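# Retrieve parts bin from pass box onto bench

## Task

The door linking the two rooms is locked, so the bin of loose parts must come out through the pass box, a hatch in the wall where it already sits. Its two doors interlock: either one unlocks only once the other is completely closed. Set the bin on the bench so that its entire bottom rests on the bench. At the end both pass-box doors must be completely closed and the robots must have released everything and backed away. Neither robot may topple or be left tilted, and nothing may stay in place only because a robot is holding it.

## Robot and tools

ROBOTS. r1 and r2 are identical Hello Robot Stretch 3 units. Each has a two-wheeled base with a passive omni wheel at the rear, a lift that rides up a mast, and a telescoping arm that reaches out from the robot's RIGHT side, ending in a wrist and a two-finger gripper. The base is 0.33 m long and 0.34 m wide and cannot move sideways. To move the gripper forward or back, drive the base. A turn in place pivots on the point between the drive wheels, 0.05 m behind the front edge. When stowed (arm retracted, wrist folded), the wrist pokes out up to 0.06 m past the right side and a turn sweeps a 0.28 m radius. An unfolded, level wrist reaches past that.

FRAMES. Each robot reports in its own base frame: origin on the floor between the drive wheels, x forward, y left, z up. The odometry frame is the base frame where the scene began. base_odometry comes from wheel counts only, so wheel slip shows up as travel. Heading is positive to the left, from -3.142 to 3.142. hand_pose is given in the base frame, at the point where the closed fingertips meet. With all wrist joints at 0, its x axis points up, its y axis points back along the arm toward the mast, and its z axis points to the rear. The fingertip pads are round and 0.04 m wide. The robots do not know each other's positions. Only images, lidar_m, wrist_depth_mm and head_depth_mm show where one robot is relative to the other.

execute_actions. actions is a list holding one action, or nothing (an empty list just reports state and images). The action is an object keyed "r1" and/or "r2". Each robot may get:
- base: exactly one command, and it is an offset from where the base last reported itself. translate_m drives straight, in metres, from -1 to 1, positive forward. rotate_rad turns in place, in radians, from -3.2 to 3.2, positive is left (counter-clockwise seen from above).
- joints: absolute targets by name, not offsets. lift_m is the arm height on the mast, 0 to 1.1 m. arm_m is the extension, 0 to 0.52 m. wrist_yaw_rad runs -1.345 to 4.42: 0 points along the arm, positive swings toward the front, and 3.0 is folded over the base. wrist_pitch_rad runs -1.57 to 0.451: 0 is level and negative points the fingertips down. wrist_roll_rad runs -2.911 to 2.911: at 0 the fingers are side by side and level. gripper_m runs -0.089 to 0.179, and larger means wider. The real fingertip gap is about 0.007 less when nearly closed and 0.025 less when fully open, and it is zero below 0.007. head_pan_rad runs -3.953 to 1.73: 0 is forward, positive is left, and -1.57 looks along the arm. head_tilt_rad runs -1.53 to 0.419: negative looks down.
- contact_limits: {"arm_m": effort percent, 1 to 100}. This stops the arm when its effort reaches that value. It also caps how hard the arm holds until the next action. Too low a value stops it immediately.
cameras is a list of names (r1_head_camera, r1_nav_camera, r1_wrist_camera, r2_head_camera, r2_nav_camera, r2_wrist_camera, or "all"). Leaving it out or sending null gives all cameras; [] gives none. Everything in one action starts at once, and no action runs past 15 s. Any unknown key or out-of-range number rejects the whole call, and nothing moves. A joint, base or robot left out may still be pushing toward its previous target. If a result reports a stop, the rest of the calls in that same reply are skipped.

wait: seconds, 0 to 10. Nothing new is commanded and the scene keeps running. zoom_image: camera plus region [x0, y0, x1, y1] in pixels of that camera's most recent full image, at most 504 by 504. finished_scene: scene is the current scene's number. It ends the scene for good, so the goal must already hold steadily.

RESULTS. base_status and joint_status tell how each motion ended. done: the target was reached (for the base, the wheels turned the full amount, slip included). off_target: it stopped short and may still be pushing. contact_stop, time_out and torque_fault drop the old target. on_its_own covers what the call did not command, and "held at" there is the held target, not the actual position. motor_effort is a percent of maximum, positive toward higher values, with the peak in brackets. It has fixed biases and noise. Positive wheel effort pushes forward. lidar_m gives 12 distances in 30-degree sectors, counter-clockwise from straight ahead (4th left, 7th behind, 10th right), taken in a plane 0.17 m above the floor. It cannot see glass or tabletops, and parts of the 5th, 6th, 9th and 10th sectors can be blocked by the robot itself. wrist_depth_mm (45 to 1000) and head_depth_mm (280 to 4000, image sideways) are 7x7 grids of median depth; "-" means no reading. base_tilt is in degrees, forward and right positive, with a fixed bias of up to about 4. turned_by_wheels and turned_by_imu give the turn since the last result. The contact_limits line shows the limit in force. The pictures line lists the cameras in image order. Camera calibrations are approximate, and cameras on the arm carry larger pose error.

SPEED. The base only reaches 0.30 m/s and 1.9 rad/s with lift_m under 0.30, arm_m under 0.03 and wrist_yaw_rad over 2.54. Otherwise it is limited to 0.10 m/s and 0.63 rad/s.

GRIPPER. To hold something, command a gripper_m value smaller than its width; smaller squeezes harder. To release, command at least 0.02 above where contact occurred. Neither the reading nor done proves you are holding something. Squeezing too hard triggers a stall guard that weakens the grip. To grip again, send a different value.

CAUTIONS. Fold or unfold the wrist only with lift_m between 0.32 and 0.95, wrist_pitch_rad -0.4 and roll near 0. Once folded, the lift may go down to 0.25. With wrist_yaw_rad below -0.4, keep the pitch at -0.5 or lower. The arm and lift halt and go slack when they push against something firm; a slack lift can sink under load. The base, wrist and head never stop on contact. A wrist servo that strains for several seconds shuts off for 10 s. Pushing against something solid with the gripper above about 0.45 m, pushing a second time, or driving while gripping something fixed can tip a robot. So can snagging furniture, especially when reversing. If this happens, undo the move in small steps and free the gripper; if the robot is still leaning, lower lift_m to about 0.2. Robots pressing hard on each other ends the run. Once bases touch, even millimetres more is too much. Two robots given the same drive can differ by up to 2.5 cm per metre, which matters if they carry something together. Avoid drops, slams and hard shoves. A loose object may occasionally get a brief nudge.

Each tool is called by a JSON object that holds its "fn" and its "kwargs", one argument or row to a line.

## Session

{"fn": "execute_actions", "kwargs": {
  "actions": []
}}

Scene clock: 0.00 s.
r1.base_odometry: x=+0.000 y=+0.000 heading=+0.000 (m, m, rad; r1's odometry frame)
r1.turned_by_wheels: +0.000 (rad since the last result)
r1.turned_by_imu: +0.000 (rad since the last result)
r1.base_tilt: forward=+0.8 right=+0.9 (deg)
r1.lidar_m: 2.42 1.67 1.56 1.59 1.16 1.09 1.12 1.43 3.21 1.37 1.39 3.24
r1.head_depth_mm: 1804 2651 2961 2969 2968 2916 2277 / 1801 2674 3098 3054 3098 3049 2247 / 1797 2673 3230 3197 3218 3144 2258 / 1802 2663 3363 3352 3354 3281 2258 / 1800 2642 3053 3045 3030 2994 2277 / 1805 2466 2543 2527 2521 2531 2270 / 1800 2178 2183 2185 2168 2150 2112
r1.base_status: not commanded
r1.joint_positions: lift_m=+0.436 arm_m=+0.003 wrist_yaw_rad=+2.914 wrist_pitch_rad=-0.398 wrist_roll_rad=+0.002 gripper_m=+0.037 head_pan_rad=-0.008 head_tilt_rad=-0.006
r1.joint_status: not commanded
r1.motor_effort: left_wheel=+1 right_wheel=+1 lift_m=+34 arm_m=+0 wrist_yaw_rad=+1 wrist_pitch_rad=+5 wrist_roll_rad=+1 gripper_m=+0 head_pan_rad=+0 head_tilt_rad=+2 (%)
r1.hand_pose: x=+0.0300 y=+0.0734 z=+0.4530 quat_wxyz=(+0.218, +0.705, +0.060, +0.672) (m; r1's base frame)
r1.wrist_depth_mm: - - - - - - - / - - - - - - - / - - - - - - - / - - - - - - 966 / 899 - 892 853 855 820 809 / 727 736 - 690 691 697 680 / 627 621 614 616 592 592 590
r2.base_odometry: x=+0.000 y=+0.000 heading=+0.000 (m, m, rad; r2's odometry frame)
r2.turned_by_wheels: +0.000 (rad since the last result)
r2.turned_by_imu: +0.000 (rad since the last result)
r2.base_tilt: forward=-0.2 right=+1.1 (deg)
r2.lidar_m: 2.01 0.98 0.79 0.78 0.85 0.82 0.81 0.88 1.35 3.50 2.50 2.12
r2.head_depth_mm: 1929 3001 3603 3622 3647 2888 2007 / 1926 2974 3674 3688 3715 2905 2012 / 1911 2949 3716 3807 3759 2899 2018 / 1913 2942 3811 3821 3885 2943 2011 / 1916 2667 2769 2449 2141 2606 2041 / 1827 2020 2030 1693 1684 1984 1875 / 1588 1574 1571 1556 1552 1544 1541
r2.base_status: not commanded
r2.joint_positions: lift_m=+0.333 arm_m=-0.002 wrist_yaw_rad=+3.053 wrist_pitch_rad=-0.339 wrist_roll_rad=-0.001 gripper_m=+0.037 head_pan_rad=+0.016 head_tilt_rad=-0.020
r2.joint_status: not commanded
r2.motor_effort: left_wheel=+0 right_wheel=-1 lift_m=+24 arm_m=+0 wrist_yaw_rad=+1 wrist_pitch_rad=+4 wrist_roll_rad=+0 gripper_m=+0 head_pan_rad=+0 head_tilt_rad=+2 (%)
r2.hand_pose: x=-0.0007 y=+0.0901 z=+0.3635 quat_wxyz=(+0.150, +0.701, +0.089, +0.692) (m; r2's base frame)
r2.wrist_depth_mm: 731 - 717 720 709 727 712 / 806 803 789 779 779 765 757 / 866 865 852 838 843 815 821 / 828 873 887 872 857 870 874 / 693 695 - 697 716 716 718 / 575 583 - 581 591 597 592 / 491 495 - 516 498 506 501
pictures: r1_head_camera (sideways: a quarter turn clockwise sets it upright), r1_nav_camera (sideways: a quarter turn counterclockwise sets it upright), r1_wrist_camera, r2_head_camera (sideways: a quarter turn clockwise sets it upright), r2_nav_camera (sideways: a quarter turn counterclockwise sets it upright), r2_wrist_camera
Images, in order (width x height): r1_head_camera 896x504, r1_nav_camera 672x504, r1_wrist_camera 644x364, r2_head_camera 896x504, r2_nav_camera 672x504, r2_wrist_camera 644x364.

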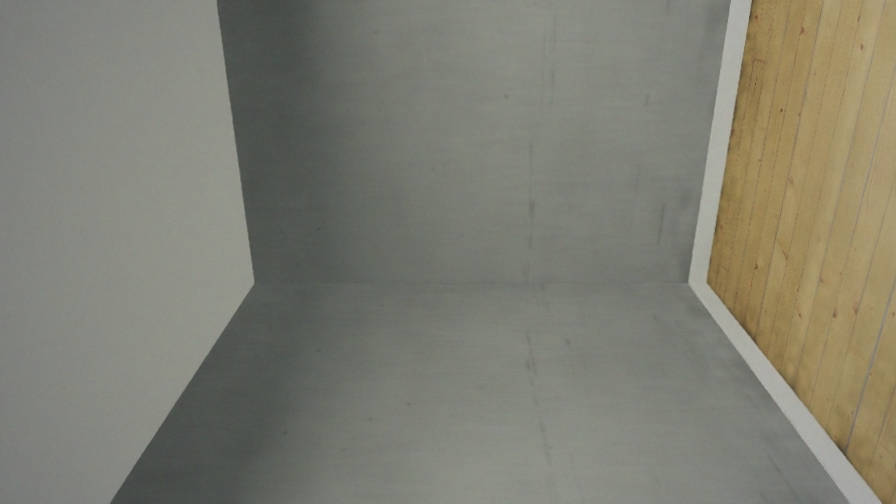

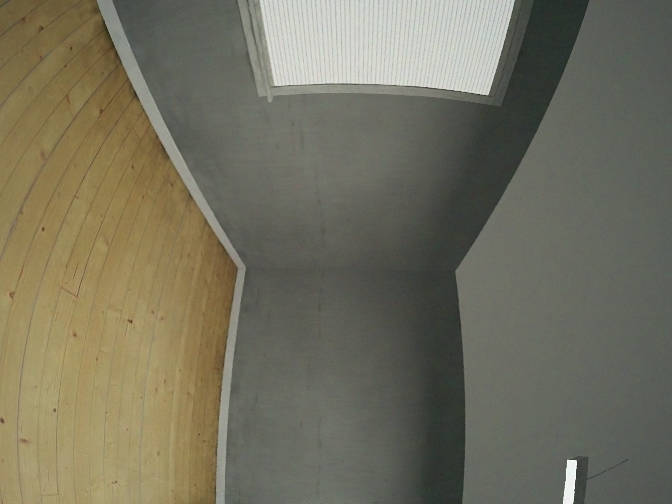

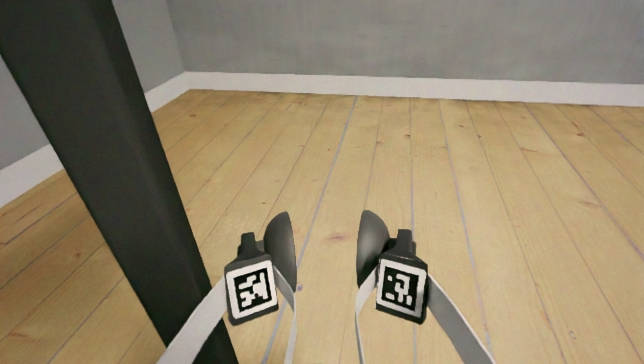

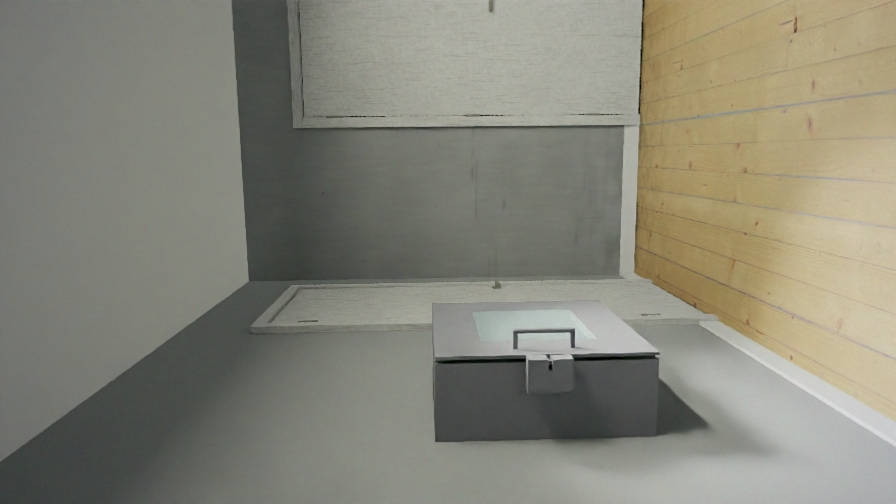

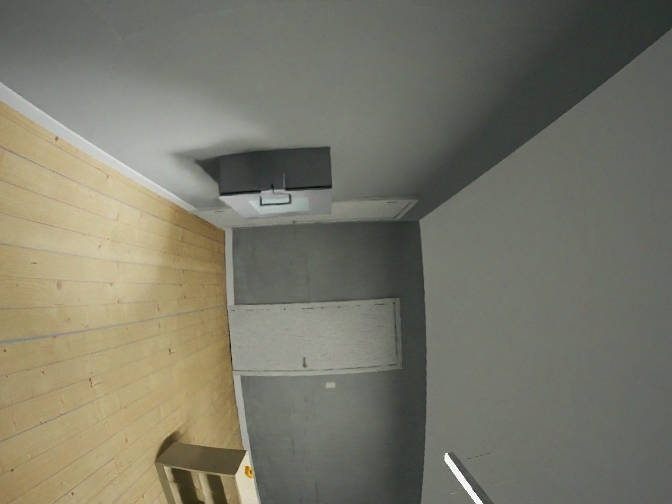

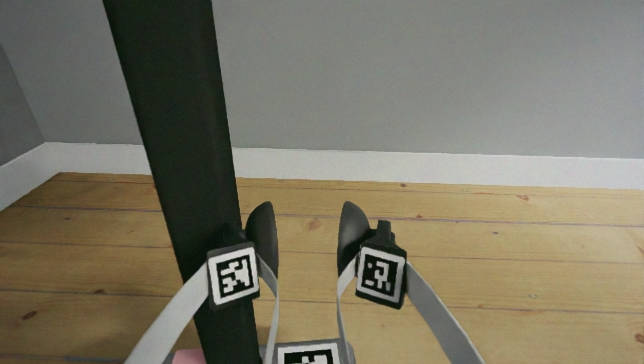

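{"fn": "execute_actions", "kwargs": {
  "actions": [
    {"r1":{"joints":{"head_pan_rad":-1.57,"head_tilt_rad":-0.4}},"r2":{"joints":{"head_pan_rad":-1.8,"head_tilt_rad":-0.4}}}
  ],
  "cameras": ["r1_head_camera","r1_nav_camera","r2_head_camera","r2_nav_camera"]
}}

{"fn": "execute_actions", "kwargs": {
  "actions": [
    {"r1":{"joints":{"head_pan_rad":1.57,"head_tilt_rad":-0.3}},"r2":{"joints":{"head_pan_rad":0.6,"head_tilt_rad":-0.2}}}
  ],
  "cameras": ["r1_head_camera","r1_nav_camera","r2_head_camera","r2_nav_camera"]
}}

Scene clock: 14.23 s.
r1.base_odometry: x=+0.000 y=+0.000 heading=+0.000 (m, m, rad; r1's odometry frame)
r1.turned_by_wheels: +0.000 (rad since the last result)
r1.turned_by_imu: -0.001 (rad since the last result)
r1.base_tilt: forward=+0.8 right=+0.9 (deg)
r1.lidar_m: 2.42 1.66 1.56 1.60 1.16 1.09 1.11 1.44 3.22 1.37 1.39 3.24
r1.head_depth_mm: 2629 2764 2923 3075 2371 1773 1423 / 2711 2892 3042 3202 2351 1772 1416 / 2806 3010 3193 3275 2354 1763 1412 / 2960 3138 3337 3247 2235 1774 1412 / 3097 3339 3526 1979 2230 1763 1409 / 3240 3443 3640 1580 2136 1639 1404 / 3415 3673 - 1571 2322 1747 1399
r1.base_status: not commanded
r1.joint_positions: lift_m=+0.436 arm_m=+0.003 wrist_yaw_rad=+2.914 wrist_pitch_rad=-0.398 wrist_roll_rad=+0.002 gripper_m=+0.037 head_pan_rad=-1.563 head_tilt_rad=-0.395
r1.joint_status: all done
r1.motor_effort: left_wheel=+1(1) right_wheel=+0(0) lift_m=+33(33) arm_m=+0(0) wrist_yaw_rad=-1(0) wrist_pitch_rad=+4(5) wrist_roll_rad=+0(0) gripper_m=-1(0) head_pan_rad=-2(27) head_tilt_rad=-1(18) (%)
r1.hand_pose: x=+0.0300 y=+0.0734 z=+0.4530 quat_wxyz=(+0.218, +0.705, +0.060, +0.672) (m; r1's base frame)
r1.wrist_depth_mm: - - - - - - - / - - - - - - - / - - - - - - - / - - - - - - 970 / 889 - 910 834 868 795 814 / 753 721 - 712 694 684 667 / 629 616 616 605 601 607 597
r2.base_odometry: x=+0.000 y=+0.000 heading=+0.000 (m, m, rad; r2's odometry frame)
r2.turned_by_wheels: +0.000 (rad since the last result)
r2.turned_by_imu: -0.004 (rad since the last result)
r2.base_tilt: forward=-0.1 right=+1.0 (deg)
r2.lidar_m: 2.01 0.98 0.79 0.78 0.85 0.82 0.81 0.88 1.35 3.50 2.49 2.12
r2.head_depth_mm: 1790 1819 1871 1920 1948 1667 1344 / 2377 2438 2553 2633 2192 1667 1345 / 2967 3138 3397 3179 2194 1667 1354 / 2987 3147 3405 3229 2196 1669 1352 / 2924 3151 3425 3238 2198 1670 1354 / 2904 3123 3313 3246 2216 1686 1356 / 2901 3107 3356 3237 2215 1698 1367
r2.base_status: not commanded
r2.joint_positions: lift_m=+0.333 arm_m=-0.002 wrist_yaw_rad=+3.053 wrist_pitch_rad=-0.339 wrist_roll_rad=-0.001 gripper_m=+0.037 head_pan_rad=-1.793 head_tilt_rad=-0.395
r2.joint_status: all done
r2.motor_effort: left_wheel=+0(0) right_wheel=-1(1) lift_m=+24(24) arm_m=+0(0) wrist_yaw_rad=+0(0) wrist_pitch_rad=+4(4) wrist_roll_rad=+1(0) gripper_m=+0(0) head_pan_rad=-2(31) head_tilt_rad=-2(22) (%)
r2.hand_pose: x=-0.0007 y=+0.0901 z=+0.3635 quat_wxyz=(+0.150, +0.701, +0.089, +0.692) (m; r2's base frame)
r2.wrist_depth_mm: 734 - 740 717 705 699 713 / 796 788 786 781 770 755 763 / 855 852 843 822 832 827 822 / 828 881 877 881 867 849 865 / 694 693 - 697 711 717 727 / 568 583 - 580 586 595 592 / 489 498 - 513 501 500 510
pictures: r1_head_camera (sideways: a quarter turn clockwise sets it upright), r1_nav_camera (sideways: a quarter turn counterclockwise sets it upright), r2_head_camera (sideways: a quarter turn clockwise sets it upright), r2_nav_camera (sideways: a quarter turn counterclockwise sets it upright)
camera_calibration (this result's frames):
r1_head_camera: T_world_to_cam=[[-0.0154012, 0.357967, -0.933607, 1.23661], [0.999727, -0.0108843, -0.0206652, 0.0225091], [-0.0175592, -0.933671, -0.357701, 0.420152], [0, 0, 0, 1]] pos_world=[0.00391977, -0.0501359, 1.30526]
r1_nav_camera: T_world_to_cam=[[0.0280457, -0.419113, 0.907501, -1.1488], [-0.998533, -0.0538073, 0.00600908, 0.0455807], [0.0463117, -0.906338, -0.420007, 0.50058], [0, 0, 0, 1]] pos_world=[0.0545501, -0.0253305, 1.25251]
r2_head_camera: T_world_to_cam=[[0.116435, 0.399566, -0.90928, 1.20378], [0.976722, -0.212131, 0.0318534, -0.0391177], [-0.180159, -0.891822, -0.414965, 0.503477], [0, 0, 0, 1]] pos_world=[-0.011249, -0.0402773, 1.30475]
r2_nav_camera: T_world_to_cam=[[-0.13575, -0.344729, 0.928835, -1.16346], [-0.960432, 0.275914, -0.0379652, 0.10052], [-0.243191, -0.897237, -0.368544, 0.441929], [0, 0, 0, 1]] pos_world=[0.0460753, -0.0322986, 1.24735]
Images, in order (width x height): r1_head_camera 896x504, r1_nav_camera 672x504, r2_head_camera 896x504, r2_nav_camera 672x504.

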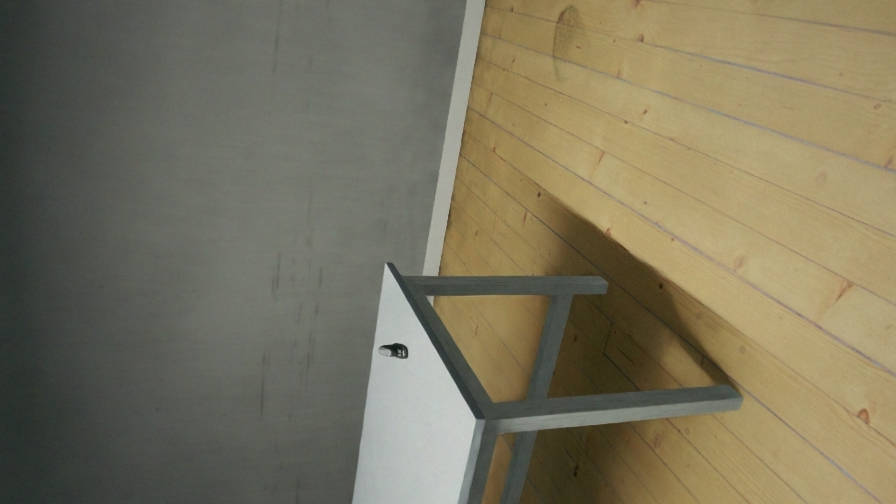

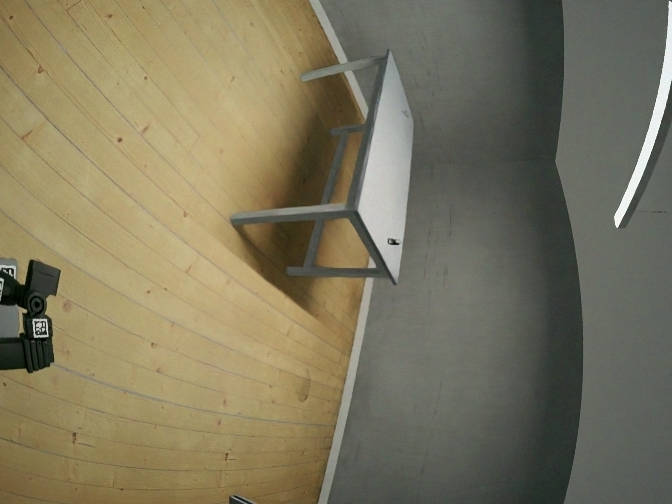

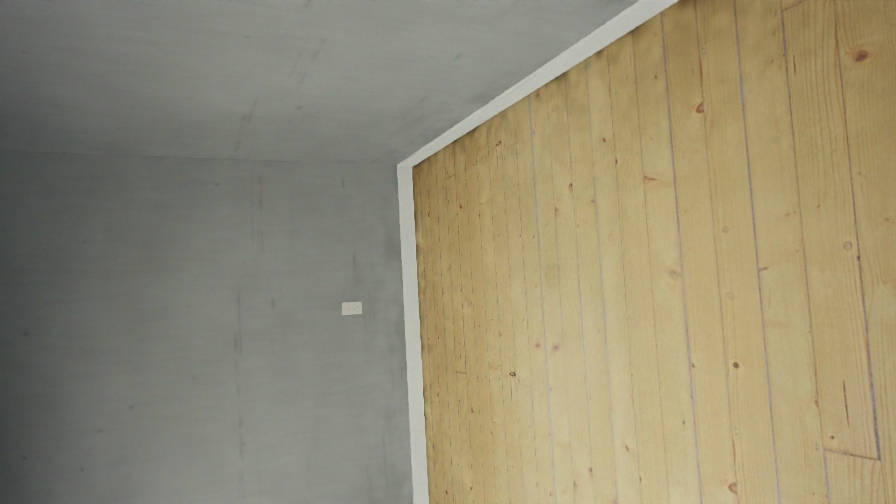

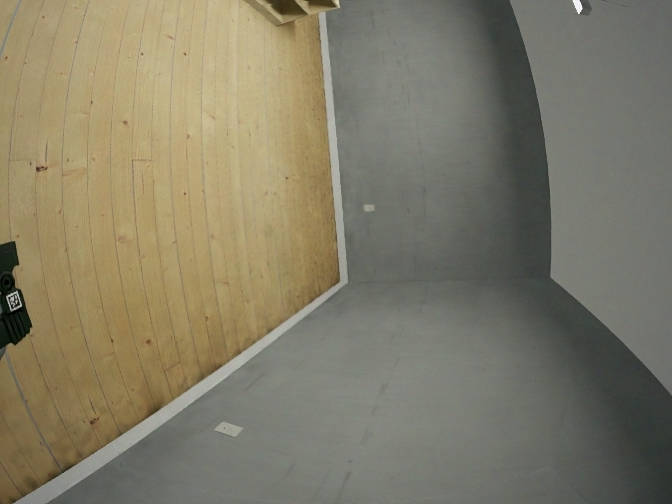

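Scene clock: 16.17 s.
r1.base_odometry: x=+0.000 y=+0.000 heading=+0.000 (m, m, rad; r1's odometry frame)
r1.turned_by_wheels: +0.000 (rad since the last result)
r1.turned_by_imu: +0.000 (rad since the last result)
r1.base_tilt: forward=+0.8 right=+0.9 (deg)
r1.lidar_m: 2.42 1.66 1.56 1.59 1.16 1.09 1.11 1.43 3.22 1.37 1.39 3.23
r1.head_depth_mm: 1282 1339 1405 1473 1555 1633 1524 / 1337 1395 1464 1538 1623 1712 1528 / 1389 1458 1536 1609 1704 1786 1524 / 1450 1520 1604 1684 1789 1864 1521 / 1512 1594 1674 1786 1888 1939 1521 / 1558 1636 1709 1807 1906 1872 1518 / 1419 1461 1513 1562 1621 1681 1508
r1.base_status: not commanded
r1.joint_positions: lift_m=+0.436 arm_m=+0.003 wrist_yaw_rad=+2.914 wrist_pitch_rad=-0.398 wrist_roll_rad=+0.002 gripper_m=+0.037 head_pan_rad=+1.563 head_tilt_rad=-0.310
r1.joint_status: all done
r1.motor_effort: left_wheel=+1(1) right_wheel=+0(1) lift_m=+33(33) arm_m=+0(0) wrist_yaw_rad=-1(0) wrist_pitch_rad=+5(4) wrist_roll_rad=+0(0) gripper_m=+0(1) head_pan_rad=+1(32) head_tilt_rad=+3(13) (%)
r1.hand_pose: x=+0.0300 y=+0.0734 z=+0.4530 quat_wxyz=(+0.218, +0.705, +0.060, +0.672) (m; r1's base frame)
r1.wrist_depth_mm: - - - - - - - / - - - - - - - / - - - - - - - / - - - - - - 985 / 882 - 872 857 867 826 826 / 723 724 - 703 697 695 683 / 634 626 604 613 616 581 577
r2.base_odometry: x=+0.000 y=+0.000 heading=+0.000 (m, m, rad; r2's odometry frame)
r2.turned_by_wheels: +0.000 (rad since the last result)
r2.turned_by_imu: -0.001 (rad since the last result)
r2.base_tilt: forward=-0.2 right=+1.1 (deg)
r2.lidar_m: 2.01 0.98 0.78 0.78 0.85 0.82 0.81 0.88 1.35 3.51 2.49 2.12
r2.head_depth_mm: 1559 1661 1638 1678 1977 1980 1568 / 1330 1393 1464 1555 1648 1743 1584 / 1154 1201 1258 1321 1389 1460 1484 / 1024 1060 1100 1149 1199 1255 1314 / 913 949 979 1016 1054 1096 1143 / 830 854 882 910 947 978 1012 / 759 778 803 826 850 879 906
r2.base_status: not commanded
r2.joint_positions: lift_m=+0.333 arm_m=-0.002 wrist_yaw_rad=+3.053 wrist_pitch_rad=-0.339 wrist_roll_rad=-0.001 gripper_m=+0.037 head_pan_rad=+0.593 head_tilt_rad=-0.211
r2.joint_status: all done
r2.motor_effort: left_wheel=+0(1) right_wheel=-1(0) lift_m=+24(24) arm_m=+1(1) wrist_yaw_rad=+0(0) wrist_pitch_rad=+4(4) wrist_roll_rad=+1(0) gripper_m=+0(0) head_pan_rad=+2(26) head_tilt_rad=+4(18) (%)
r2.hand_pose: x=-0.0007 y=+0.0901 z=+0.3635 quat_wxyz=(+0.150, +0.701, +0.089, +0.692) (m; r2's base frame)
r2.wrist_depth_mm: 729 - 721 711 717 704 706 / 802 789 779 784 766 767 774 / 840 859 856 835 842 821 820 / 826 879 885 873 860 868 862 / 691 700 - 703 721 719 730 / 564 578 - 589 592 588 596 / 489 492 - 512 505 503 508
pictures: r1_head_camera (sideways: a quarter turn clockwise sets it upright), r1_nav_camera (sideways: a quarter turn counterclockwise sets it upright), r2_head_camera (sideways: a quarter turn clockwise sets it upright), r2_nav_camera (sideways: a quarter turn counterclockwise sets it upright)
camera_calibration (this result's frames):
r1_head_camera: T_world_to_cam=[[0.0102969, -0.27741, -0.960697, 1.27183], [-0.99941, 0.028635, -0.0189805, 0.0325128], [0.0327749, 0.960325, -0.276951, 0.314753], [0, 0, 0, 1]] pos_world=[0.00908167, 0.0496208, 1.30963]
r1_nav_camera: T_world_to_cam=[[-0.0219414, 0.340751, 0.939898, -1.19078], [0.999263, 0.0370801, 0.00988423, 0.0283482], [-0.0314834, 0.939422, -0.341313, 0.398646], [0, 0, 0, 1]] pos_world=[-0.0419039, 0.0302101, 1.25499]
r2_head_camera: T_world_to_cam=[[-0.214985, -0.113926, -0.96995, 1.28502], [-0.569797, 0.821244, 0.0298332, -0.0270612], [0.793167, 0.559088, -0.24147, 0.271748], [0, 0, 0, 1]] pos_world=[0.0452987, 0.0166898, 1.31283]
r2_nav_camera: T_world_to_cam=[[0.189137, 0.0592424, 0.980162, -1.2325], [0.516036, -0.855227, -0.047886, 0.104439], [0.835424, 0.514856, -0.192327, 0.206002], [0, 0, 0, 1]] pos_world=[0.00711772, 0.0562742, 1.25267]
Images, in order (width x height): r1_head_camera 896x504, r1_nav_camera 672x504, r2_head_camera 896x504, r2_nav_camera 672x504.

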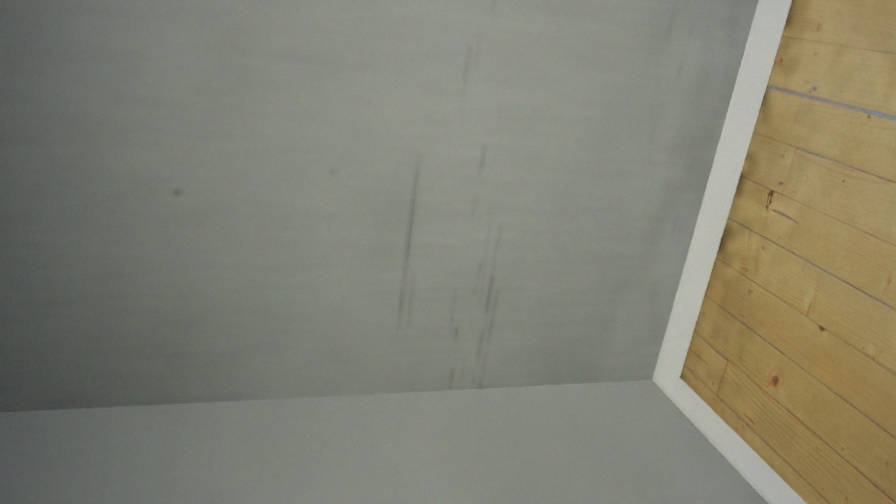

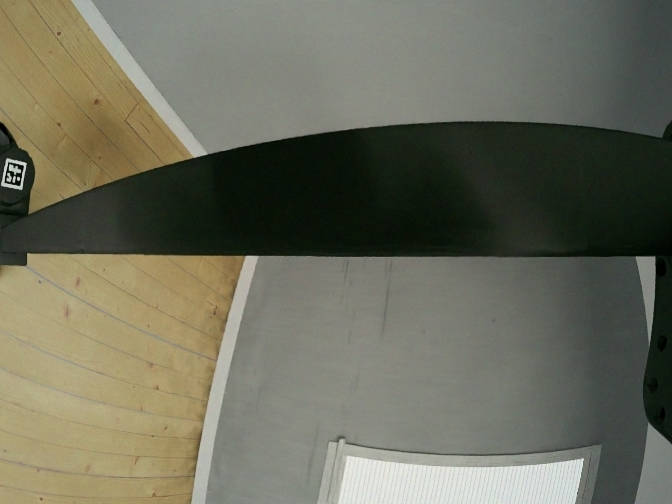

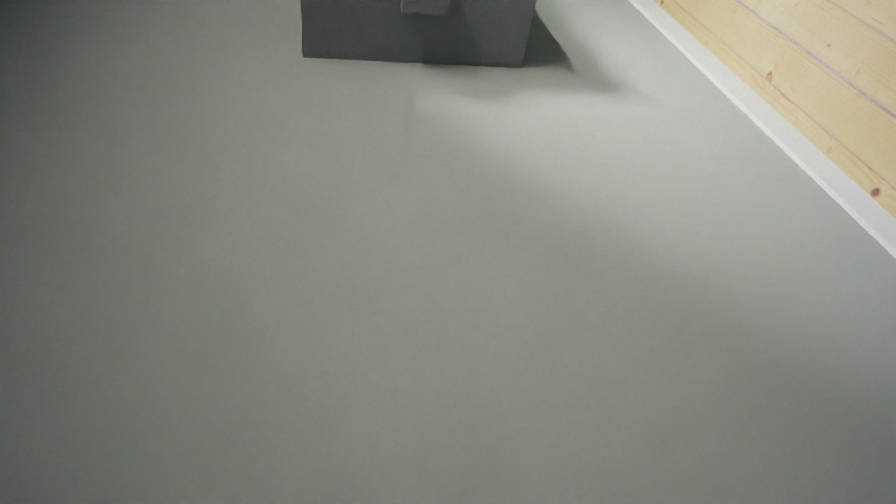

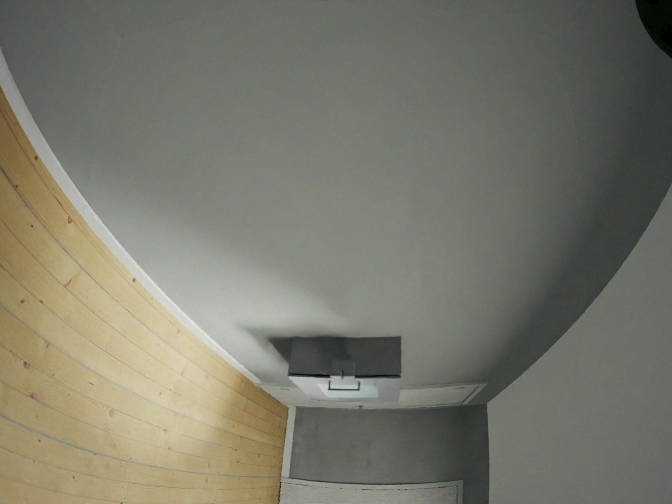

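{"fn": "execute_actions", "kwargs": {
  "actions": [
    {"r1":{"joints":{"head_pan_rad":-2.9,"head_tilt_rad":-0.2}},"r2":{"base":{"translate_m":1.0},"joints":{"head_pan_rad":0.5,"head_tilt_rad":-0.2}}}
  ],
  "cameras": ["r1_head_camera","r1_nav_camera","r2_head_camera","r2_nav_camera"]
}}

Scene clock: 31.10 s.
r1.base_odometry: x=+0.000 y=+0.000 heading=+0.000 (m, m, rad; r1's odometry frame)
r1.turned_by_wheels: +0.000 (rad since the last result)
r1.turned_by_imu: -0.001 (rad since the last result)
r1.base_tilt: forward=+0.8 right=+0.9 (deg)
r1.lidar_m: 2.42 1.67 1.56 1.59 1.16 1.09 1.11 1.44 3.21 1.37 1.39 3.24
r1.head_depth_mm: 986 1016 1041 1075 1104 1138 1168 / 1051 1085 1115 1151 1184 1220 1265 / 1130 1165 1200 1247 1280 1330 1376 / 1218 1260 1298 1345 1399 1454 1508 / 1322 1367 1365 1281 1328 1592 1616 / 1439 1500 1501 1131 1174 1725 1693 / 1594 1666 1651 1627 1704 970 1682
r1.base_status: not commanded
r1.joint_positions: lift_m=+0.436 arm_m=+0.003 wrist_yaw_rad=+2.914 wrist_pitch_rad=-0.398 wrist_roll_rad=+0.002 gripper_m=+0.037 head_pan_rad=-2.893 head_tilt_rad=-0.211
r1.joint_status: all done
r1.motor_effort: left_wheel=+1(1) right_wheel=+1(1) lift_m=+33(33) arm_m=+0(0) wrist_yaw_rad=+0(1) wrist_pitch_rad=+4(4) wrist_roll_rad=+0(0) gripper_m=-1(0) head_pan_rad=-1(29) head_tilt_rad=+4(11) (%)
r1.hand_pose: x=+0.0300 y=+0.0734 z=+0.4530 quat_wxyz=(+0.218, +0.705, +0.060, +0.672) (m; r1's base frame)
r1.wrist_depth_mm: - - - - - - - / - - - - - - - / - - - - - - - / - - - - - - 973 / 866 - 893 842 843 815 805 / 737 719 - 717 687 691 680 / 615 621 614 608 602 600 586
r2.base_odometry: x=+1.000 y=+0.000 heading=+0.000 (m, m, rad; r2's odometry frame)
r2.turned_by_wheels: +0.000 (rad since the last result)
r2.turned_by_imu: -0.002 (rad since the last result)
r2.base_tilt: forward=-0.2 right=+1.0 (deg)
r2.lidar_m: 1.65 0.80 0.65 0.64 0.70 1.07 1.79 1.95 2.98 2.61 1.51 2.97
r2.head_depth_mm: 1559 1645 1610 1224 1312 1989 1576 / 1285 1349 964 1263 1056 1668 1584 / 1085 1128 782 777 815 860 1436 / 935 966 804 815 854 907 1199 / 818 847 849 873 913 958 1014 / 732 754 775 797 828 857 883 / 662 679 697 717 734 758 783
r2.base_status: done
r2.joint_positions: lift_m=+0.333 arm_m=-0.002 wrist_yaw_rad=+3.053 wrist_pitch_rad=-0.339 wrist_roll_rad=-0.001 gripper_m=+0.037 head_pan_rad=+0.507 head_tilt_rad=-0.211
r2.joint_status: all done
r2.motor_effort: left_wheel=-1(6) right_wheel=-1(1) lift_m=+24(24) arm_m=+0(1) wrist_yaw_rad=+0(0) wrist_pitch_rad=+4(4) wrist_roll_rad=+0(1) gripper_m=+0(0) head_pan_rad=-2(9) head_tilt_rad=+4(4) (%)
r2.hand_pose: x=-0.0007 y=+0.0901 z=+0.3635 quat_wxyz=(+0.150, +0.701, +0.089, +0.692) (m; r2's base frame)
r2.wrist_depth_mm: 608 - 609 604 601 591 589 / 669 668 653 648 640 637 636 / 718 714 714 707 689 694 694 / 778 775 759 759 739 750 733 / 695 703 - 709 717 713 722 / 572 585 - 580 593 592 600 / 491 493 - 513 503 505 506
pictures: r1_head_camera (sideways: a quarter turn clockwise sets it upright), r1_nav_camera (sideways: a quarter turn counterclockwise sets it upright), r2_head_camera (sideways: a quarter turn clockwise sets it upright), r2_nav_camera (sideways: a quarter turn counterclockwise sets it upright)
camera_calibration (this result's frames):
r1_head_camera: T_world_to_cam=[[0.172463, 0.0567413, -0.98338, 1.30049], [0.224462, -0.974337, -0.0168538, 0.0222808], [-0.9591, -0.217825, -0.180773, 0.19562], [0, 0, 0, 1]] pos_world=[-0.0416691, -0.00947179, 1.31462]
r1_nav_camera: T_world_to_cam=[[-0.232459, -0.0845237, 0.968926, -1.22741], [-0.288544, 0.95736, 0.014289, 0.0304678], [-0.928819, -0.276256, -0.246936, 0.281288], [0, 0, 0, 1]] pos_world=[-0.0152647, -0.055206, 1.25829]
r2_head_camera: T_world_to_cam=[[-0.223847, -0.0950403, -0.969979, 1.28511], [-0.497383, 0.867018, 0.0298315, -0.0275007], [0.838154, 0.489129, -0.24135, 0.271318], [0, 0, 0, 1]] pos_world=[0.0465827, 0.0132712, 1.31283]
r2_nav_camera: T_world_to_cam=[[0.19341, 0.0427703, 0.980185, -1.23255], [0.440912, -0.896272, -0.0478921, 0.104906], [0.876464, 0.441438, -0.192206, 0.205595], [0, 0, 0, 1]] pos_world=[0.0119381, 0.0559833, 1.25267]
Images, in order (width x height): r1_head_camera 896x504, r1_nav_camera 672x504, r2_head_camera 896x504, r2_nav_camera 672x504.

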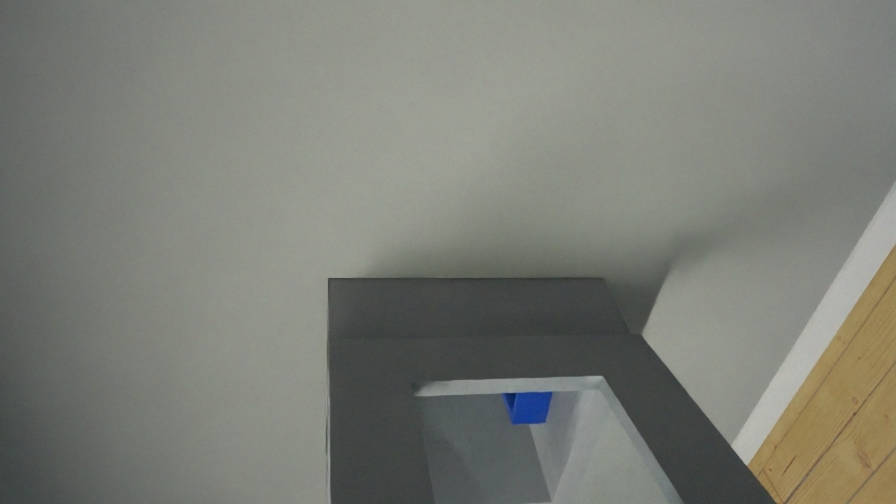

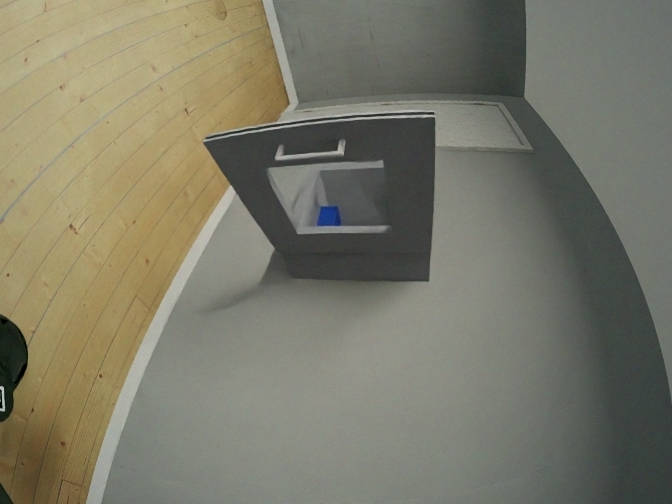

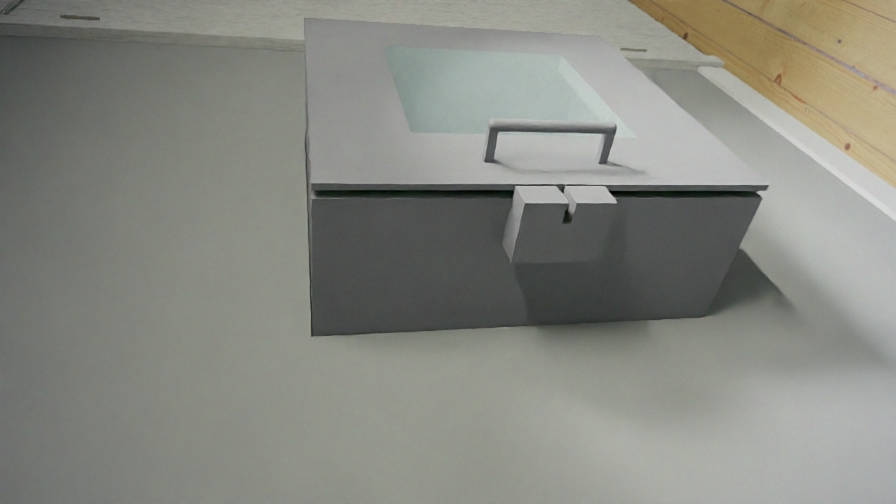

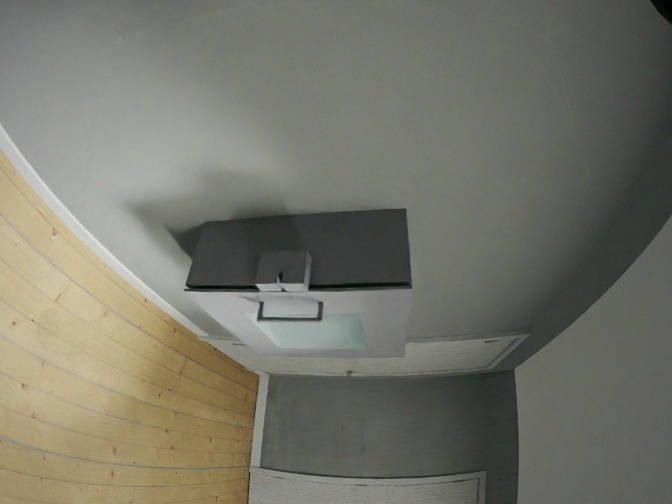

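{"fn": "execute_actions", "kwargs": {
  "actions": [
    {"r1":{"base":{"rotate_rad":-1.83},"joints":{"head_pan_rad":-0.6,"head_tilt_rad":-0.4,"lift_m":0.28,"wrist_yaw_rad":3.0}}}
  ],
  "cameras": ["r1_head_camera","r1_nav_camera"]
}}

Scene clock: 56.73 s.
r1.base_odometry: x=+0.000 y=+0.000 heading=-1.830 (m, m, rad; r1's odometry frame)
r1.turned_by_wheels: -1.830 (rad since the last result)
r1.turned_by_imu: -1.848 (rad since the last result)
r1.base_tilt: forward=+0.9 right=+0.9 (deg)
r1.lidar_m: 3.21 1.36 2.53 3.24 1.89 1.57 1.56 1.32 1.10 1.09 1.22 1.96
r1.head_depth_mm: 1340 1322 1070 1190 1547 1606 1419 / 1528 1504 1733 1519 1733 1775 1420 / 1794 1743 1660 2022 1037 1771 1417 / 2106 2031 789 835 925 1753 1413 / 2687 2895 3075 3049 2133 1753 1407 / 2735 2880 3085 3223 2334 1762 1406 / 2583 2765 2926 3072 2318 1746 1408
r1.base_status: done
r1.joint_positions: lift_m=+0.280 arm_m=+0.003 wrist_yaw_rad=+2.998 wrist_pitch_rad=-0.398 wrist_roll_rad=+0.002 gripper_m=+0.037 head_pan_rad=-0.607 head_tilt_rad=-0.395
r1.joint_status: all done
r1.motor_effort: left_wheel=+3(12) right_wheel=-2(6) lift_m=+20(28) arm_m=+0(0) wrist_yaw_rad=+2(3) wrist_pitch_rad=+4(4) wrist_roll_rad=+0(0) gripper_m=+0(0) head_pan_rad=+2(28) head_tilt_rad=-1(14) (%)
r1.hand_pose: x=+0.0112 y=+0.0770 z=+0.2977 quat_wxyz=(+0.190, +0.702, +0.090, +0.681) (m; r1's base frame)
r1.wrist_depth_mm: - - - - - - - / - - - - - - - / - - - 997 969 953 923 / 798 781 777 756 748 729 716 / 629 630 - 625 619 586 577 / 525 522 - - 507 500 495 / 468 - - - 437 432 426
r2.base_odometry: x=+1.000 y=+0.000 heading=+0.000 (m, m, rad; r2's odometry frame)
r2.turned_by_wheels: +0.000 (rad since the last result)
r2.turned_by_imu: -0.007 (rad since the last result)
r2.base_tilt: forward=-0.2 right=+1.1 (deg)
r2.lidar_m: 1.65 0.81 0.65 0.64 0.70 1.07 1.79 1.94 2.98 2.61 1.51 2.97
r2.head_depth_mm: 1552 1637 1617 1220 1315 1977 1580 / 1283 1359 968 1267 1059 1673 1573 / 1080 1130 784 776 813 862 1435 / 930 967 809 816 855 910 1191 / 821 849 851 875 915 959 1016 / 732 752 775 801 825 852 882 / 660 679 699 718 737 759 782
r2.base_status: not commanded
r2.joint_positions: lift_m=+0.333 arm_m=-0.002 wrist_yaw_rad=+3.053 wrist_pitch_rad=-0.339 wrist_roll_rad=-0.001 gripper_m=+0.037 head_pan_rad=+0.507 head_tilt_rad=-0.211
r2.joint_status: not commanded
r2.motor_effort: left_wheel=-1(0) right_wheel=-1(0) lift_m=+24(24) arm_m=+0(1) wrist_yaw_rad=+0(0) wrist_pitch_rad=+4(5) wrist_roll_rad=+1(1) gripper_m=+0(0) head_pan_rad=-2(2) head_tilt_rad=+4(5) (%)
r2.hand_pose: x=-0.0007 y=+0.0901 z=+0.3635 quat_wxyz=(+0.150, +0.701, +0.089, +0.692) (m; r2's base frame)
r2.wrist_depth_mm: 617 - 612 600 597 591 588 / 667 676 656 647 642 636 630 / 724 715 720 710 702 697 688 / 775 776 750 757 736 745 745 / 701 700 - 698 711 723 725 / 571 574 - 584 588 595 598 / 495 493 - 510 497 503 503
pictures: r1_head_camera (sideways: a quarter turn clockwise sets it upright), r1_nav_camera (sideways: a quarter turn counterclockwise sets it upright)
camera_calibration (this result's frames):
r1_head_camera: T_world_to_cam=[[-0.301619, 0.194174, -0.933447, 1.23815], [0.585637, 0.81031, -0.0206737, 0.0250461], [0.752367, -0.552896, -0.35812, 0.416001], [0, 0, 0, 1]] pos_world=[0.0457948, -0.0307057, 1.30524]
r1_nav_camera: T_world_to_cam=[[0.358849, -0.219115, 0.907313, -1.15057], [-0.532113, -0.846652, 0.00598854, 0.0427623], [0.766866, -0.484942, -0.420414, 0.496714], [0, 0, 0, 1]] pos_world=[0.0547233, 0.0249735, 1.2525]
Images, in order (width x height): r1_head_camera 896x504, r1_nav_camera 672x504.

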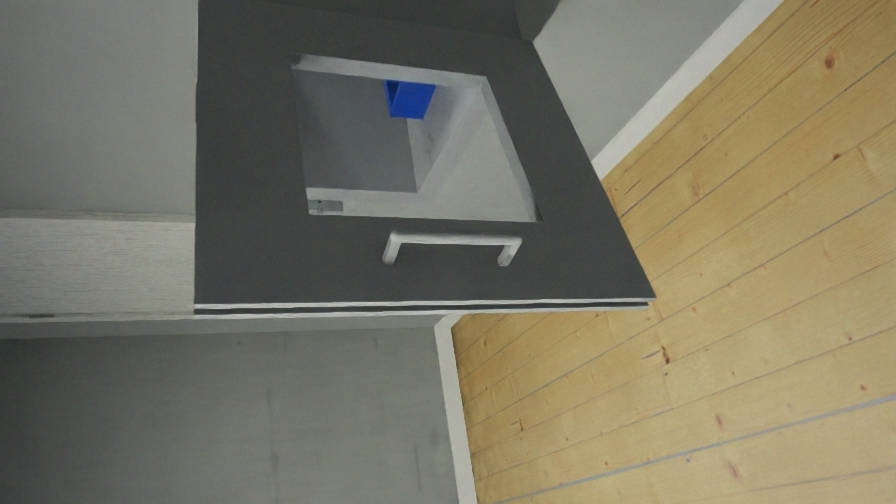

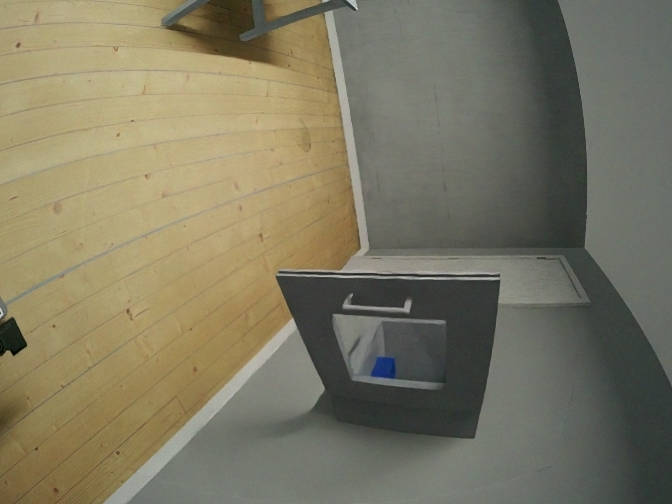

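{"fn": "execute_actions", "kwargs": {
  "actions": [
    {"r1":{"base":{"translate_m":1.0},"joints":{"head_pan_rad":-1.57,"head_tilt_rad":-0.5}}}
  ],
  "cameras": ["r1_head_camera","r1_nav_camera"]
}}

Scene clock: 69.50 s.
r1.base_odometry: x=-0.256 y=-0.967 heading=-1.830 (m, m, rad; r1's odometry frame)
r1.turned_by_wheels: +0.000 (rad since the last result)
r1.turned_by_imu: +0.001 (rad since the last result)
r1.base_tilt: forward=+0.8 right=+0.9 (deg)
r1.lidar_m: 2.23 0.99 0.68 2.10 3.07 2.56 2.54 1.55 1.29 1.28 1.43 2.24
r1.head_depth_mm: 1012 777 1146 1282 835 1522 1315 / 1028 936 1011 1079 1466 1558 1316 / 1046 1476 1617 1277 1501 1593 1317 / 1063 - - 1272 1527 1600 1311 / 1080 1484 1573 1298 1575 1597 1311 / 1098 1163 1238 1265 1616 1592 1305 / 1122 1046 1128 1488 1664 1583 1304
r1.base_status: done
r1.joint_positions: lift_m=+0.280 arm_m=+0.003 wrist_yaw_rad=+2.999 wrist_pitch_rad=-0.398 wrist_roll_rad=+0.002 gripper_m=+0.037 head_pan_rad=-1.563 head_tilt_rad=-0.494
r1.joint_status: all done
r1.motor_effort: left_wheel=+3(13) right_wheel=-1(2) lift_m=+20(20) arm_m=+0(0) wrist_yaw_rad=+0(1) wrist_pitch_rad=+4(5) wrist_roll_rad=+1(1) gripper_m=+0(0) head_pan_rad=-3(31) head_tilt_rad=-2(9) (%)
r1.hand_pose: x=+0.0111 y=+0.0770 z=+0.2977 quat_wxyz=(+0.189, +0.702, +0.090, +0.681) (m; r1's base frame)
r1.wrist_depth_mm: - - - - - - - / - - - - - - - / - - - 989 937 956 934 / 794 769 773 762 742 717 712 / 643 630 - 615 622 595 580 / 524 518 - - 497 496 488 / 465 - - - 435 430 425
r2.base_odometry: x=+1.000 y=+0.000 heading=+0.000 (m, m, rad; r2's odometry frame)
r2.turned_by_wheels: +0.000 (rad since the last result)
r2.turned_by_imu: -0.003 (rad since the last result)
r2.base_tilt: forward=-0.1 right=+1.1 (deg)
r2.lidar_m: 1.65 0.81 0.65 0.64 0.70 1.07 1.79 1.94 2.98 2.61 1.52 2.97
r2.head_depth_mm: 1552 1637 1621 1218 1308 1971 1570 / 1284 1354 967 1266 1056 1671 1578 / 1083 1129 783 778 810 863 1431 / 936 967 809 814 855 908 1189 / 822 847 852 873 915 964 1015 / 733 754 778 802 827 851 882 / 661 679 696 716 738 760 784
r2.base_status: not commanded
r2.joint_positions: lift_m=+0.333 arm_m=-0.002 wrist_yaw_rad=+3.053 wrist_pitch_rad=-0.339 wrist_roll_rad=-0.001 gripper_m=+0.037 head_pan_rad=+0.507 head_tilt_rad=-0.211
r2.joint_status: not commanded
r2.motor_effort: left_wheel=+0(1) right_wheel=-1(0) lift_m=+24(24) arm_m=+1(1) wrist_yaw_rad=+0(0) wrist_pitch_rad=+4(4) wrist_roll_rad=+0(0) gripper_m=+0(0) head_pan_rad=-3(3) head_tilt_rad=+4(5) (%)
r2.hand_pose: x=-0.0007 y=+0.0901 z=+0.3635 quat_wxyz=(+0.150, +0.701, +0.089, +0.692) (m; r2's base frame)
r2.wrist_depth_mm: 616 - 609 601 606 587 594 / 662 681 657 654 639 639 632 / 728 727 702 705 701 692 689 / 788 772 767 761 745 733 739 / 691 687 - 701 720 713 717 / 573 582 - 585 592 593 599 / 494 493 - 518 499 506 504
pictures: r1_head_camera (sideways: a quarter turn clockwise sets it upright), r1_nav_camera (sideways: a quarter turn counterclockwise sets it upright)
camera_calibration (this result's frames):
r1_head_camera: T_world_to_cam=[[-0.0161058, 0.44856, -0.893608, 1.18442], [0.99971, -0.00879873, -0.0224347, 0.0248102], [-0.0179259, -0.89371, -0.448288, 0.538036], [0, 0, 0, 1]] pos_world=[0.00391785, -0.0502173, 1.30016]
r1_nav_camera: T_world_to_cam=[[0.0287242, -0.506824, 0.861571, -1.0889], [-0.998533, -0.054126, 0.00145051, 0.0515159], [0.0458982, -0.860349, -0.507635, 0.614604], [0, 0, 0, 1]] pos_world=[0.0545088, -0.0203162, 1.25008]
Images, in order (width x height): r1_head_camera 896x504, r1_nav_camera 672x504.

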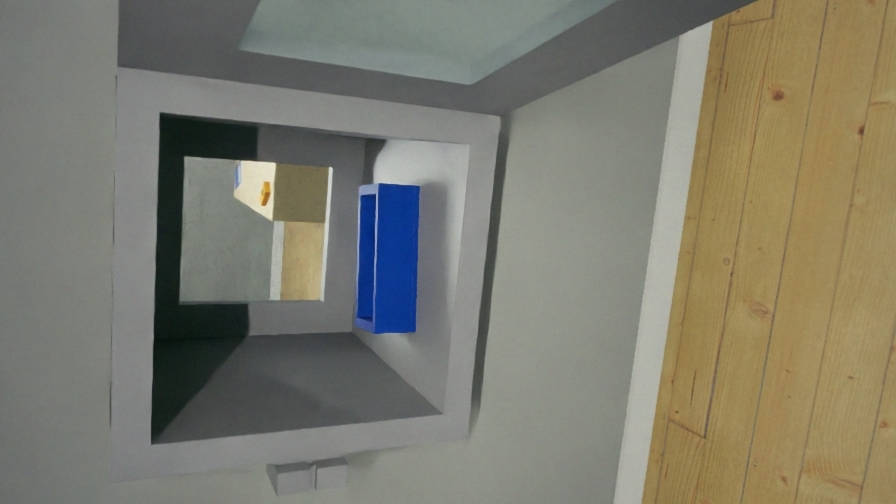

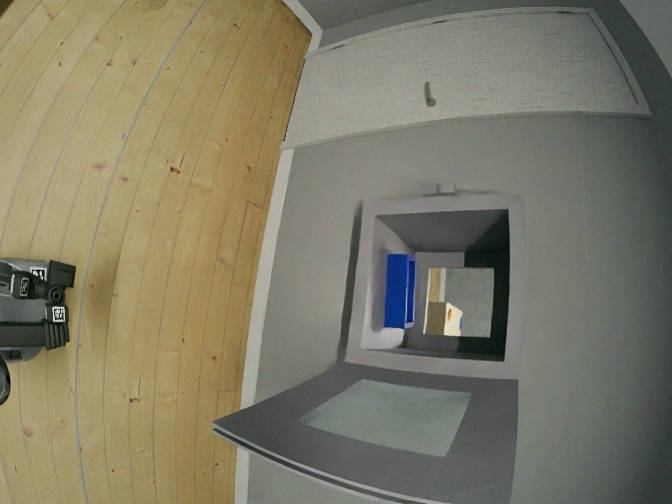

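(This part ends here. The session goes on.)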